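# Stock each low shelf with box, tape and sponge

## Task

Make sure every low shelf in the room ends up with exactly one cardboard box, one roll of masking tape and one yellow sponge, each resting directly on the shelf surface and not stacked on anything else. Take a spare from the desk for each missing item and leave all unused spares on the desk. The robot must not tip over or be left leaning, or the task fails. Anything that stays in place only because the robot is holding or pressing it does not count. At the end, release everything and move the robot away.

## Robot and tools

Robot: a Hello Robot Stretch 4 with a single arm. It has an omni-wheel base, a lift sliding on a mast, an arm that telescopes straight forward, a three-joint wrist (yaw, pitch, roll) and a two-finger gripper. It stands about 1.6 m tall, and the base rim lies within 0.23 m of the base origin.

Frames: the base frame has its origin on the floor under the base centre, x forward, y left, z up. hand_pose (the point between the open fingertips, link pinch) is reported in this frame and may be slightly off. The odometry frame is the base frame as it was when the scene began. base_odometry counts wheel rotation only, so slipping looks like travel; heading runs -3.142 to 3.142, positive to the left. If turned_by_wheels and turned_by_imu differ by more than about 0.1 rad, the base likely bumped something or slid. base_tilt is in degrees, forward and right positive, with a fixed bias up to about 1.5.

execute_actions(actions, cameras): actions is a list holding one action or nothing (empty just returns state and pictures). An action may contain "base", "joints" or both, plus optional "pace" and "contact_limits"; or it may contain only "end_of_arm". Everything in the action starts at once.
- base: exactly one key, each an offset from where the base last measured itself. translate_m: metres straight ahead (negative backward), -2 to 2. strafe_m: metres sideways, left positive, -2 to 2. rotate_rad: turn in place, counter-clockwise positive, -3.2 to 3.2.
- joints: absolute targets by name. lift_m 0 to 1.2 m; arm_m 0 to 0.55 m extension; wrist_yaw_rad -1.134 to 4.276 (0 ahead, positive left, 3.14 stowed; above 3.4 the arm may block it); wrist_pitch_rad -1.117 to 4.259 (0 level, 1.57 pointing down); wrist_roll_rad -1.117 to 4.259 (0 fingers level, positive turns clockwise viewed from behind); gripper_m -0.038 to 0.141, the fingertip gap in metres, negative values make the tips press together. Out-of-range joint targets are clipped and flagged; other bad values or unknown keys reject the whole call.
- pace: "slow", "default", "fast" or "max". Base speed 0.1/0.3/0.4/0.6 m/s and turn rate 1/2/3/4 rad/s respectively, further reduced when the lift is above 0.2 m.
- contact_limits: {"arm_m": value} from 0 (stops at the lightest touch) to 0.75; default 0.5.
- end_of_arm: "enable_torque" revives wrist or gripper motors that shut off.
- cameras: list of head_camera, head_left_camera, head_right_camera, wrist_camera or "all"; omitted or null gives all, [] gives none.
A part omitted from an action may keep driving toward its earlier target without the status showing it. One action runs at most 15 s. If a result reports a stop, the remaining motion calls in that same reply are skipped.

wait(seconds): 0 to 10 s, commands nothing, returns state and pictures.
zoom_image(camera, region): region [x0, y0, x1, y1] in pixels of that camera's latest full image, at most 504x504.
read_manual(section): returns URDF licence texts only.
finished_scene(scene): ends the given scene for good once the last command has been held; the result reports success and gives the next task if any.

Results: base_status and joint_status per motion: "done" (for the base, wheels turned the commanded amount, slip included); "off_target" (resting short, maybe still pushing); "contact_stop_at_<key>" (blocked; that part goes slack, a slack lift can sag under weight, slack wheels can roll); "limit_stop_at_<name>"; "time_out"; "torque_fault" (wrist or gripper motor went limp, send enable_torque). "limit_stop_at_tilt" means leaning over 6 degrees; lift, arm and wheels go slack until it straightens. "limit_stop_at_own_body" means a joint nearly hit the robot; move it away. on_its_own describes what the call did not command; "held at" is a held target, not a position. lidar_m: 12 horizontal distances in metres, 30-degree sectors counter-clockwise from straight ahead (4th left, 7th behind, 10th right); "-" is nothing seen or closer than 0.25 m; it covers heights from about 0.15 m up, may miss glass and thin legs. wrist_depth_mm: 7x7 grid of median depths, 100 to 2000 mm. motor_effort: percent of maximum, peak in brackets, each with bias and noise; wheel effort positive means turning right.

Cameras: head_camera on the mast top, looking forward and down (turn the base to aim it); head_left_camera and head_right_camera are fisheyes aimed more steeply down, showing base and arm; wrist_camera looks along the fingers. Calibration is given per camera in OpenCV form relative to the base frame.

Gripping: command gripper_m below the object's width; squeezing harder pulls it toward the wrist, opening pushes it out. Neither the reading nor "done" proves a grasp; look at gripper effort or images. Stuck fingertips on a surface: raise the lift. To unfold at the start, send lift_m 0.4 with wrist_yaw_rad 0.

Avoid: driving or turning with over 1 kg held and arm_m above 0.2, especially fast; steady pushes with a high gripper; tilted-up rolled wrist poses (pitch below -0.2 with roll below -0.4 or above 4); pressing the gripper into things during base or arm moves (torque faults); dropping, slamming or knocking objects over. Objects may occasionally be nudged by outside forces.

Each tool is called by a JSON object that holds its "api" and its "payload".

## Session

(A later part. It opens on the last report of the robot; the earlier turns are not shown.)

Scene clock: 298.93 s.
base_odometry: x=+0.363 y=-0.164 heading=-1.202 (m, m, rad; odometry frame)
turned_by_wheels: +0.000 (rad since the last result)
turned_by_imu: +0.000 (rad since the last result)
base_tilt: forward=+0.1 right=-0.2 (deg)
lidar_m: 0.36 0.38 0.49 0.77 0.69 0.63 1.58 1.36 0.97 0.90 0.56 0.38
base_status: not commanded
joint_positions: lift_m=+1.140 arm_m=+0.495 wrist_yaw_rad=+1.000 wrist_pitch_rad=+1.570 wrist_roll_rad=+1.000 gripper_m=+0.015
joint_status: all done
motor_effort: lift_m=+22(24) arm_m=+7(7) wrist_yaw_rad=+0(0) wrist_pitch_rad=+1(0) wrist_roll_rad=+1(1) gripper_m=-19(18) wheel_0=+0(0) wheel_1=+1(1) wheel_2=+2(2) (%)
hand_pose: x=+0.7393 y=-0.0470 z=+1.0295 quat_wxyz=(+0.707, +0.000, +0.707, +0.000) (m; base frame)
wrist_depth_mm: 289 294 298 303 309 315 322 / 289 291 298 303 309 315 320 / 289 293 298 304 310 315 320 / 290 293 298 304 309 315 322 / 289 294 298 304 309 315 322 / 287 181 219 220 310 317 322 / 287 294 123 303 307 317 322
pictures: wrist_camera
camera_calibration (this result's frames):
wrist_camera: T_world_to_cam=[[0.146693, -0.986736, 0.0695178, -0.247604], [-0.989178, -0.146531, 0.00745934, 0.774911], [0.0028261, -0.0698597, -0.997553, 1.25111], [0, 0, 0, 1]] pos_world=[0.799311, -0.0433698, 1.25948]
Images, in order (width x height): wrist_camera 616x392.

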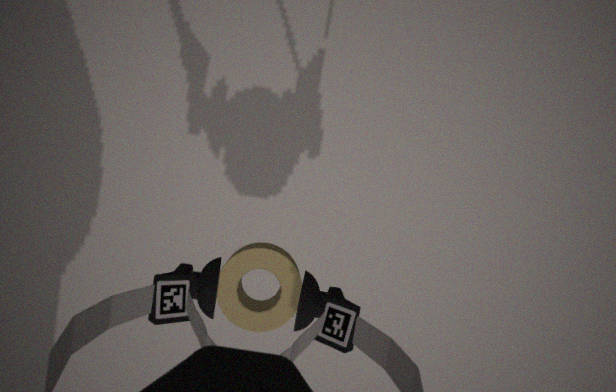

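{"api": "execute_actions", "payload": {"actions": [{"base":{"translate_m":-0.3},"joints":{"arm_m":0.0,"wrist_yaw_rad":0,"wrist_roll_rad":0},"pace":"fast"}], "cameras": []}}

{"api": "execute_actions", "payload": {"actions": [{"base":{"translate_m":-1.78},"joints":{"lift_m":0.45},"pace":"fast"}], "cameras": []}}

{"api": "execute_actions", "payload": {"actions": [{"base":{"strafe_m":-2.0},"pace":"max"}], "cameras": []}}

{"api": "execute_actions", "payload": {"actions": [{"base":{"rotate_rad":-0.2},"pace":"fast"}], "cameras": ["head_camera"]}}

{"api": "execute_actions", "payload": {"actions": [{"base":{"translate_m":2.0},"joints":{"lift_m":0.82},"pace":"max"}], "cameras": ["head_camera","wrist_camera"]}}

Scene clock: 313.17 s.
base_odometry: x=+0.254 y=+0.116 heading=-1.202 (m, m, rad; odometry frame)
turned_by_wheels: +0.000 (rad since the last result)
turned_by_imu: +0.001 (rad since the last result)
base_tilt: forward=+0.0 right=-0.3 (deg)
lidar_m: 0.64 0.68 0.80 0.74 0.43 0.57 2.22 1.34 0.97 0.91 0.95 0.69
base_status: done
joint_positions: lift_m=+1.140 arm_m=+0.002 wrist_yaw_rad=+0.000 wrist_pitch_rad=+1.570 wrist_roll_rad=+0.000 gripper_m=+0.015
joint_status: all done
motor_effort: lift_m=+22(23) arm_m=-7(8) wrist_yaw_rad=+1(2) wrist_pitch_rad=-1(1) wrist_roll_rad=+0(5) gripper_m=-18(20) wheel_0=+0(7) wheel_1=-1(7) wheel_2=+0(12) (%)
hand_pose: x=+0.1728 y=-0.0874 z=+1.0295 quat_wxyz=(+0.707, +0.000, +0.707, +0.000) (m; base frame)
wrist_depth_mm: 1160 1205 1255 1255 1281 1281 1255 / 1205 1205 1229 1255 1281 1308 1182 / 1205 1205 1229 1255 1281 1308 1138 / 1205 1205 1205 1255 1281 1308 1098 / 1205 1205 1008 1255 1281 1281 1060 / 1008 181 219 220 1281 1281 1042 / 831 1205 123 1255 1281 1281 1008
pictures: none
No camera images: the call's "cameras" was empty. Leave "cameras" out to get every camera's image.

Scene clock: 320.23 s.
base_odometry: x=-0.387 y=+1.776 heading=-1.202 (m, m, rad; odometry frame)
turned_by_wheels: +0.000 (rad since the last result)
turned_by_imu: +0.005 (rad since the last result)
base_tilt: forward=+0.0 right=-0.4 (deg)
lidar_m: 1.52 0.58 0.54 0.76 0.69 0.46 0.44 0.46 0.69 1.85 1.03 1.33
base_status: done
joint_positions: lift_m=+0.450 arm_m=+0.002 wrist_yaw_rad=+0.000 wrist_pitch_rad=+1.570 wrist_roll_rad=+0.000 gripper_m=+0.015
joint_status: all done
motor_effort: lift_m=+18(21) arm_m=-7(7) wrist_yaw_rad=+0(2) wrist_pitch_rad=+0(1) wrist_roll_rad=+0(0) gripper_m=-20(16) wheel_0=-2(6) wheel_1=-3(7) wheel_2=+0(10) (%)
hand_pose: x=+0.1729 y=-0.0874 z=+0.3399 quat_wxyz=(+0.707, +0.000, +0.707, +0.000) (m; base frame)
wrist_depth_mm: 539 549 554 569 574 591 597 / 535 544 559 564 574 591 597 / 535 549 559 564 574 580 597 / 539 544 554 564 569 585 597 / 342 342 347 569 580 591 597 / 334 181 219 220 580 597 597 / 330 340 123 351 574 591 603
pictures: none
No camera images: the call's "cameras" was empty. Leave "cameras" out to get every camera's image.

Scene clock: 325.43 s.
base_odometry: x=-2.253 y=+1.056 heading=-1.202 (m, m, rad; odometry frame)
turned_by_wheels: +0.000 (rad since the last result)
turned_by_imu: -0.002 (rad since the last result)
base_tilt: forward=-0.1 right=-0.3 (deg)
lidar_m: 2.39 0.83 0.75 1.79 0.65 0.48 0.42 0.44 0.60 1.75 1.61 2.25
base_status: done
joint_positions: lift_m=+0.450 arm_m=+0.002 wrist_yaw_rad=+0.000 wrist_pitch_rad=+1.570 wrist_roll_rad=+0.000 gripper_m=+0.015
joint_status: not commanded
motor_effort: lift_m=+20(20) arm_m=-6(7) wrist_yaw_rad=+0(0) wrist_pitch_rad=+1(0) wrist_roll_rad=+0(0) gripper_m=-20(20) wheel_0=-2(12) wheel_1=+1(15) wheel_2=+0(1) (%)
hand_pose: x=+0.1728 y=-0.0874 z=+0.3397 quat_wxyz=(+0.707, +0.000, +0.707, +0.000) (m; base frame)
wrist_depth_mm: 539 549 554 564 574 591 603 / 539 549 554 564 574 591 597 / 539 549 559 569 574 585 597 / 539 544 554 569 574 591 603 / 342 342 343 564 574 585 597 / 334 181 219 220 574 591 597 / 332 340 123 351 574 591 591
pictures: none
No camera images: the call's "cameras" was empty. Leave "cameras" out to get every camera's image.

Scene clock: 326.23 s.
base_odometry: x=-2.253 y=+1.056 heading=-1.402 (m, m, rad; odometry frame)
turned_by_wheels: -0.200 (rad since the last result)
turned_by_imu: -0.199 (rad since the last result)
base_tilt: forward=-0.1 right=-0.2 (deg)
lidar_m: 2.87 1.13 0.76 1.06 0.85 0.51 0.44 0.41 0.49 0.97 1.62 1.89
base_status: done
joint_positions: lift_m=+0.450 arm_m=+0.002 wrist_yaw_rad=+0.000 wrist_pitch_rad=+1.570 wrist_roll_rad=+0.000 gripper_m=+0.015
joint_status: not commanded
motor_effort: lift_m=+20(20) arm_m=-7(6) wrist_yaw_rad=+1(0) wrist_pitch_rad=+0(0) wrist_roll_rad=+0(0) gripper_m=-18(23) wheel_0=+1(6) wheel_1=+1(7) wheel_2=-1(7) (%)
hand_pose: x=+0.1728 y=-0.0874 z=+0.3397 quat_wxyz=(+0.707, +0.000, +0.707, +0.000) (m; base frame)
wrist_depth_mm: 539 549 559 564 574 591 603 / 535 544 559 569 580 591 603 / 539 549 554 564 574 591 597 / 539 544 554 569 580 591 597 / 342 342 345 564 574 585 597 / 336 181 219 221 574 585 597 / 332 338 123 351 574 580 603
pictures: head_camera
Images, in order (width x height): head_camera 420x560.

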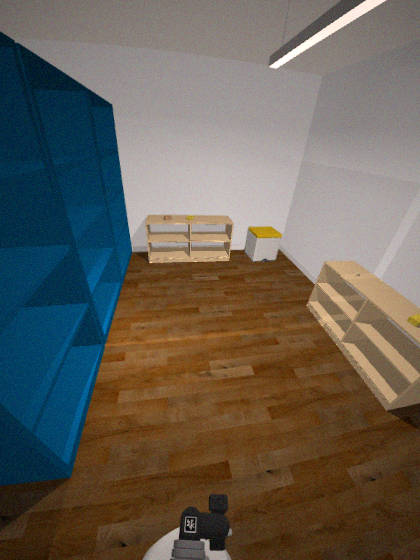

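Scene clock: 331.53 s.
base_odometry: x=-1.917 y=-0.916 heading=-1.402 (m, m, rad; odometry frame)
turned_by_wheels: +0.000 (rad since the last result)
turned_by_imu: -0.006 (rad since the last result)
base_tilt: forward=-0.1 right=-0.4 (deg)
lidar_m: 0.91 0.91 1.09 0.99 1.00 1.20 2.42 2.40 1.31 1.17 1.52 1.04
base_status: done
joint_positions: lift_m=+0.820 arm_m=+0.002 wrist_yaw_rad=+0.000 wrist_pitch_rad=+1.570 wrist_roll_rad=+0.000 gripper_m=+0.015
joint_status: all done
motor_effort: lift_m=+22(28) arm_m=-7(7) wrist_yaw_rad=+0(1) wrist_pitch_rad=+0(0) wrist_roll_rad=+0(0) gripper_m=-17(18) wheel_0=+1(8) wheel_1=+1(9) wheel_2=+2(13) (%)
hand_pose: x=+0.1728 y=-0.0874 z=+0.7096 quat_wxyz=(+0.707, +0.000, +0.707, +0.000) (m; base frame)
wrist_depth_mm: 878 904 917 931 946 976 991 / 878 904 917 946 946 991 976 / 891 904 917 931 960 976 991 / 891 917 904 931 960 960 976 / 891 707 707 931 960 960 991 / 878 181 220 220 960 960 991 / 891 891 123 715 960 976 976
pictures: head_camera, wrist_camera
camera_calibration (this result's frames):
wrist_camera: T_world_to_cam=[[0.146209, -0.98675, 0.0703309, -0.18264], [-0.989249, -0.14606, 0.00729247, 0.211163], [0.00307666, -0.070641, -0.997497, 0.930634], [0, 0, 0, 1]] pos_world=[0.232733, -0.0836364, 0.93961]
Images, in order (width x height): head_camera 420x560, wrist_camera 616x392.

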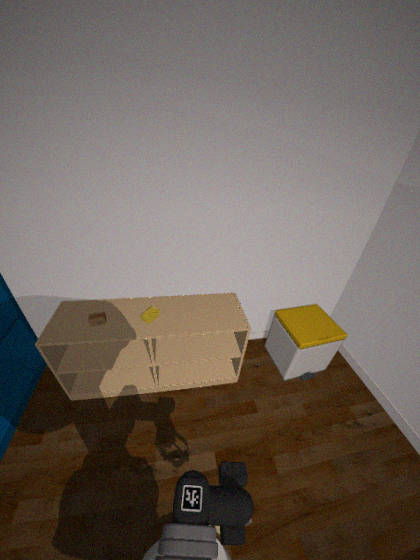

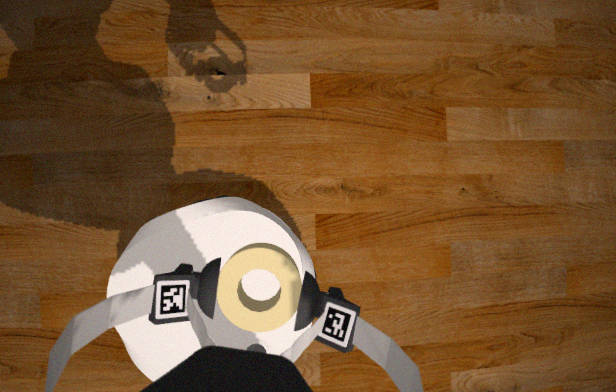

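{"api": "execute_actions", "payload": {"actions": [{"base":{"translate_m":0.35},"joints":{"arm_m":0.53,"wrist_yaw_rad":1.0,"wrist_roll_rad":1.0,"lift_m":0.80},"pace":"fast"}], "cameras": ["wrist_camera","head_right_camera"]}}

Scene clock: 337.33 s.
base_odometry: x=-1.858 y=-1.261 heading=-1.402 (m, m, rad; odometry frame)
turned_by_wheels: +0.000 (rad since the last result)
turned_by_imu: +0.000 (rad since the last result)
base_tilt: forward=-0.1 right=-0.1 (deg)
lidar_m: 0.57 0.58 0.71 1.08 1.06 1.27 2.76 2.05 1.21 1.20 0.98 0.66
base_status: done
joint_positions: lift_m=+0.800 arm_m=+0.529 wrist_yaw_rad=+1.000 wrist_pitch_rad=+1.570 wrist_roll_rad=+1.000 gripper_m=+0.015
joint_status: all done
motor_effort: lift_m=+17(19) arm_m=+7(10) wrist_yaw_rad=+0(9) wrist_pitch_rad=+1(2) wrist_roll_rad=+1(5) gripper_m=-17(19) wheel_0=+0(8) wheel_1=+1(6) wheel_2=+3(12) (%)
hand_pose: x=+0.7734 y=-0.0470 z=+0.6899 quat_wxyz=(+0.707, +0.000, +0.707, +0.000) (m; base frame)
wrist_depth_mm: 289 294 298 303 312 314 480 / 289 294 300 303 310 317 707 / 290 294 298 304 310 315 960 / 289 294 298 304 309 317 723 / 289 293 298 304 309 315 741 / 289 181 219 220 310 317 891 / 289 293 123 303 309 315 960
pictures: head_right_camera, wrist_camera
camera_calibration (this result's frames):
wrist_camera: T_world_to_cam=[[0.146758, -0.986726, 0.0695224, -0.22904], [-0.989168, -0.146596, 0.00746334, 0.811089], [0.00282741, -0.0698646, -0.997552, 0.912286], [0, 0, 0, 1]] pos_world=[0.833337, -0.0433611, 0.919923]
Images, in order (width x height): head_right_camera 420x672, wrist_camera 616x392.

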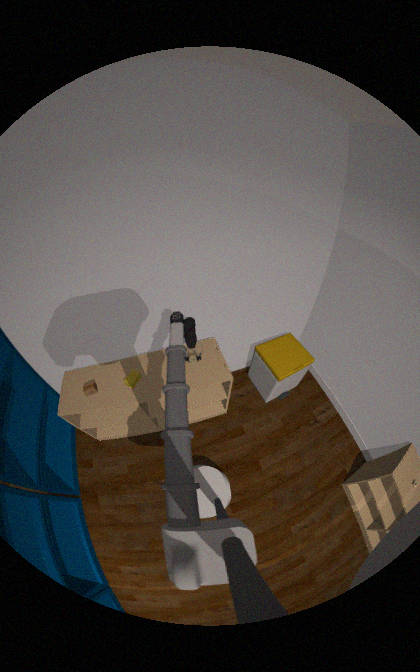

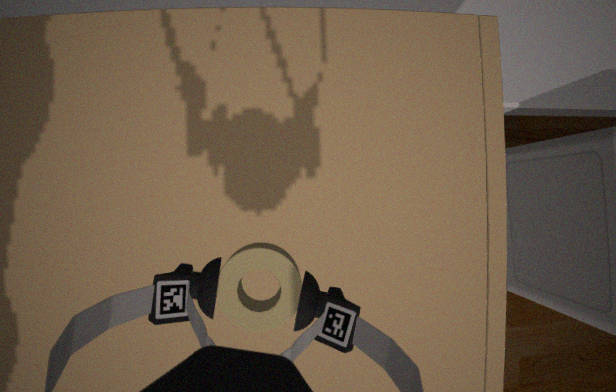

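{"api": "execute_actions", "payload": {"actions": [{"joints":{"lift_m":0.75}}], "cameras": []}}

{"api": "execute_actions", "payload": {"actions": [{"joints":{"gripper_m":0.08}}], "cameras": []}}

{"api": "execute_actions", "payload": {"actions": [{"joints":{"lift_m":0.82},"pace":"fast"}], "cameras": ["wrist_camera"]}}

{"api": "execute_actions", "payload": {"actions": [{"base":{"translate_m":-0.2},"joints":{"arm_m":0.0},"pace":"max"}], "cameras": ["head_right_camera","head_camera"]}}

Scene clock: 347.77 s.
base_odometry: x=-1.858 y=-1.261 heading=-1.402 (m, m, rad; odometry frame)
turned_by_wheels: +0.000 (rad since the last result)
turned_by_imu: +0.000 (rad since the last result)
base_tilt: forward=-0.3 right=-0.2 (deg)
lidar_m: 0.55 0.56 0.71 1.06 1.07 1.30 2.76 2.00 1.19 1.22 0.99 0.65
base_status: not commanded
joint_positions: lift_m=+0.750 arm_m=+0.529 wrist_yaw_rad=+1.000 wrist_pitch_rad=+1.570 wrist_roll_rad=+1.000 gripper_m=+0.015
joint_status: all done
motor_effort: lift_m=+16(17) arm_m=+7(7) wrist_yaw_rad=+0(0) wrist_pitch_rad=+1(1) wrist_roll_rad=+1(1) gripper_m=-22(20) wheel_0=+0(0) wheel_1=+1(1) wheel_2=+3(3) (%)
hand_pose: x=+0.7734 y=-0.0470 z=+0.6400 quat_wxyz=(+0.707, +0.000, +0.707, +0.000) (m; base frame)
wrist_depth_mm: 241 245 249 254 259 264 442 / 242 246 250 254 259 264 627 / 241 247 250 255 258 264 699 / 242 247 251 254 258 264 699 / 242 246 249 255 258 264 715 / 241 181 219 220 259 265 741 / 241 246 123 253 258 264 917
pictures: none
No camera images: the call's "cameras" was empty. Leave "cameras" out to get every camera's image.

Scene clock: 349.20 s.
base_odometry: x=-1.858 y=-1.261 heading=-1.402 (m, m, rad; odometry frame)
turned_by_wheels: +0.000 (rad since the last result)
turned_by_imu: +0.000 (rad since the last result)
base_tilt: forward=-0.1 right=-0.3 (deg)
lidar_m: 0.57 0.58 0.71 1.07 1.07 1.30 2.76 2.02 1.18 1.21 0.99 0.65
base_status: not commanded
joint_positions: lift_m=+0.750 arm_m=+0.529 wrist_yaw_rad=+1.000 wrist_pitch_rad=+1.570 wrist_roll_rad=+1.000 gripper_m=+0.080
joint_status: all done
motor_effort: lift_m=+17(16) arm_m=+7(7) wrist_yaw_rad=+0(0) wrist_pitch_rad=+1(0) wrist_roll_rad=+1(1) gripper_m=-2(17) wheel_0=+0(0) wheel_1=+1(1) wheel_2=+3(2) (%)
hand_pose: x=+0.7734 y=-0.0470 z=+0.6400 quat_wxyz=(+0.707, +0.000, +0.707, +0.000) (m; base frame)
wrist_depth_mm: 241 246 250 253 258 264 442 / 242 246 250 254 259 264 627 / 242 246 250 255 258 264 707 / 241 246 251 255 259 265 691 / 242 246 250 254 259 264 715 / 242 194 235 229 259 264 741 / 241 246 123 254 258 264 917
pictures: none
No camera images: the call's "cameras" was empty. Leave "cameras" out to get every camera's image.

Scene clock: 350.23 s.
base_odometry: x=-1.858 y=-1.261 heading=-1.402 (m, m, rad; odometry frame)
turned_by_wheels: +0.000 (rad since the last result)
turned_by_imu: +0.000 (rad since the last result)
base_tilt: forward=-0.1 right=-0.2 (deg)
lidar_m: 0.58 0.58 0.69 1.06 1.06 1.32 2.75 1.99 1.19 1.26 1.01 0.67
base_status: not commanded
joint_positions: lift_m=+0.820 arm_m=+0.529 wrist_yaw_rad=+1.000 wrist_pitch_rad=+1.570 wrist_roll_rad=+1.000 gripper_m=+0.080
joint_status: all done
motor_effort: lift_m=+23(27) arm_m=+7(7) wrist_yaw_rad=+0(0) wrist_pitch_rad=+1(1) wrist_roll_rad=+1(1) gripper_m=-3(1) wheel_0=+0(0) wheel_1=+1(1) wheel_2=+3(3) (%)
hand_pose: x=+0.7734 y=-0.0470 z=+0.7095 quat_wxyz=(+0.707, +0.000, +0.707, +0.000) (m; base frame)
wrist_depth_mm: 307 314 319 325 330 418 477 / 307 314 320 325 329 336 699 / 307 312 319 324 330 338 976 / 307 314 319 325 330 336 732 / 309 312 317 325 332 338 750 / 309 195 319 322 332 336 904 / 307 312 123 324 329 338 976
pictures: wrist_camera
camera_calibration (this result's frames):
wrist_camera: T_world_to_cam=[[0.146758, -0.986726, 0.0695226, -0.230403], [-0.989168, -0.146595, 0.0074635, 0.81095], [0.00282726, -0.0698648, -0.997552, 0.931821], [0, 0, 0, 1]] pos_world=[0.833345, -0.0433612, 0.939506]
Images, in order (width x height): wrist_camera 616x392.

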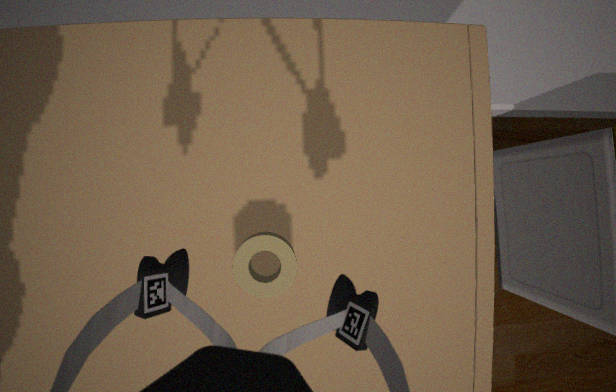

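Scene clock: 352.27 s.
base_odometry: x=-1.892 y=-1.064 heading=-1.402 (m, m, rad; odometry frame)
turned_by_wheels: +0.000 (rad since the last result)
turned_by_imu: +0.000 (rad since the last result)
base_tilt: forward=+0.0 right=-0.2 (deg)
lidar_m: 0.77 0.78 0.94 1.03 1.03 1.26 2.57 2.56 1.25 1.17 1.38 0.87
base_status: done
joint_positions: lift_m=+0.820 arm_m=+0.002 wrist_yaw_rad=+1.000 wrist_pitch_rad=+1.570 wrist_roll_rad=+1.000 gripper_m=+0.080
joint_status: all done
motor_effort: lift_m=+23(22) arm_m=-7(9) wrist_yaw_rad=+1(0) wrist_pitch_rad=+0(0) wrist_roll_rad=+1(1) gripper_m=+0(2) wheel_0=-1(7) wheel_1=-1(9) wheel_2=-3(11) (%)
hand_pose: x=+0.2464 y=-0.0471 z=+0.7095 quat_wxyz=(+0.707, +0.000, +0.707, +0.000) (m; base frame)
wrist_depth_mm: 878 904 931 931 960 960 976 / 904 891 917 917 960 976 976 / 891 904 931 931 946 976 991 / 891 904 931 931 946 976 991 / 891 904 723 931 960 976 976 / 891 195 707 715 946 976 991 / 891 707 123 723 960 976 991
pictures: head_camera, head_right_camera
Images, in order (width x height): head_camera 420x560, head_right_camera 420x672.

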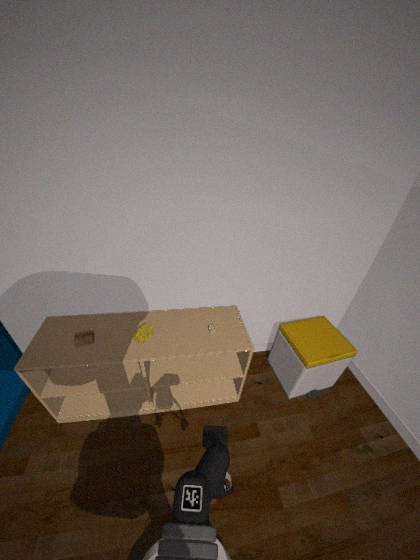

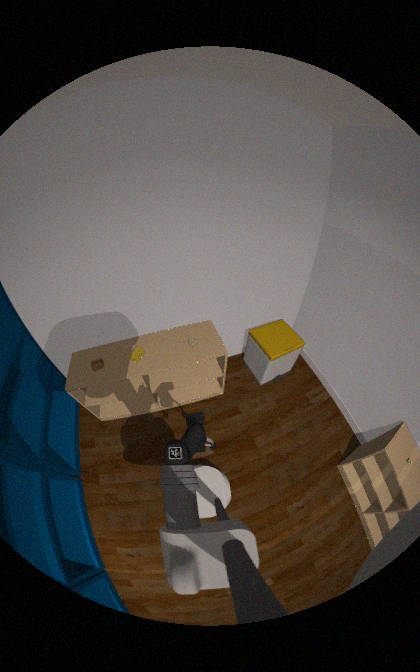

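{"api": "finished_scene", "payload": {"scene": 1}}

The scene is finished: the task was done.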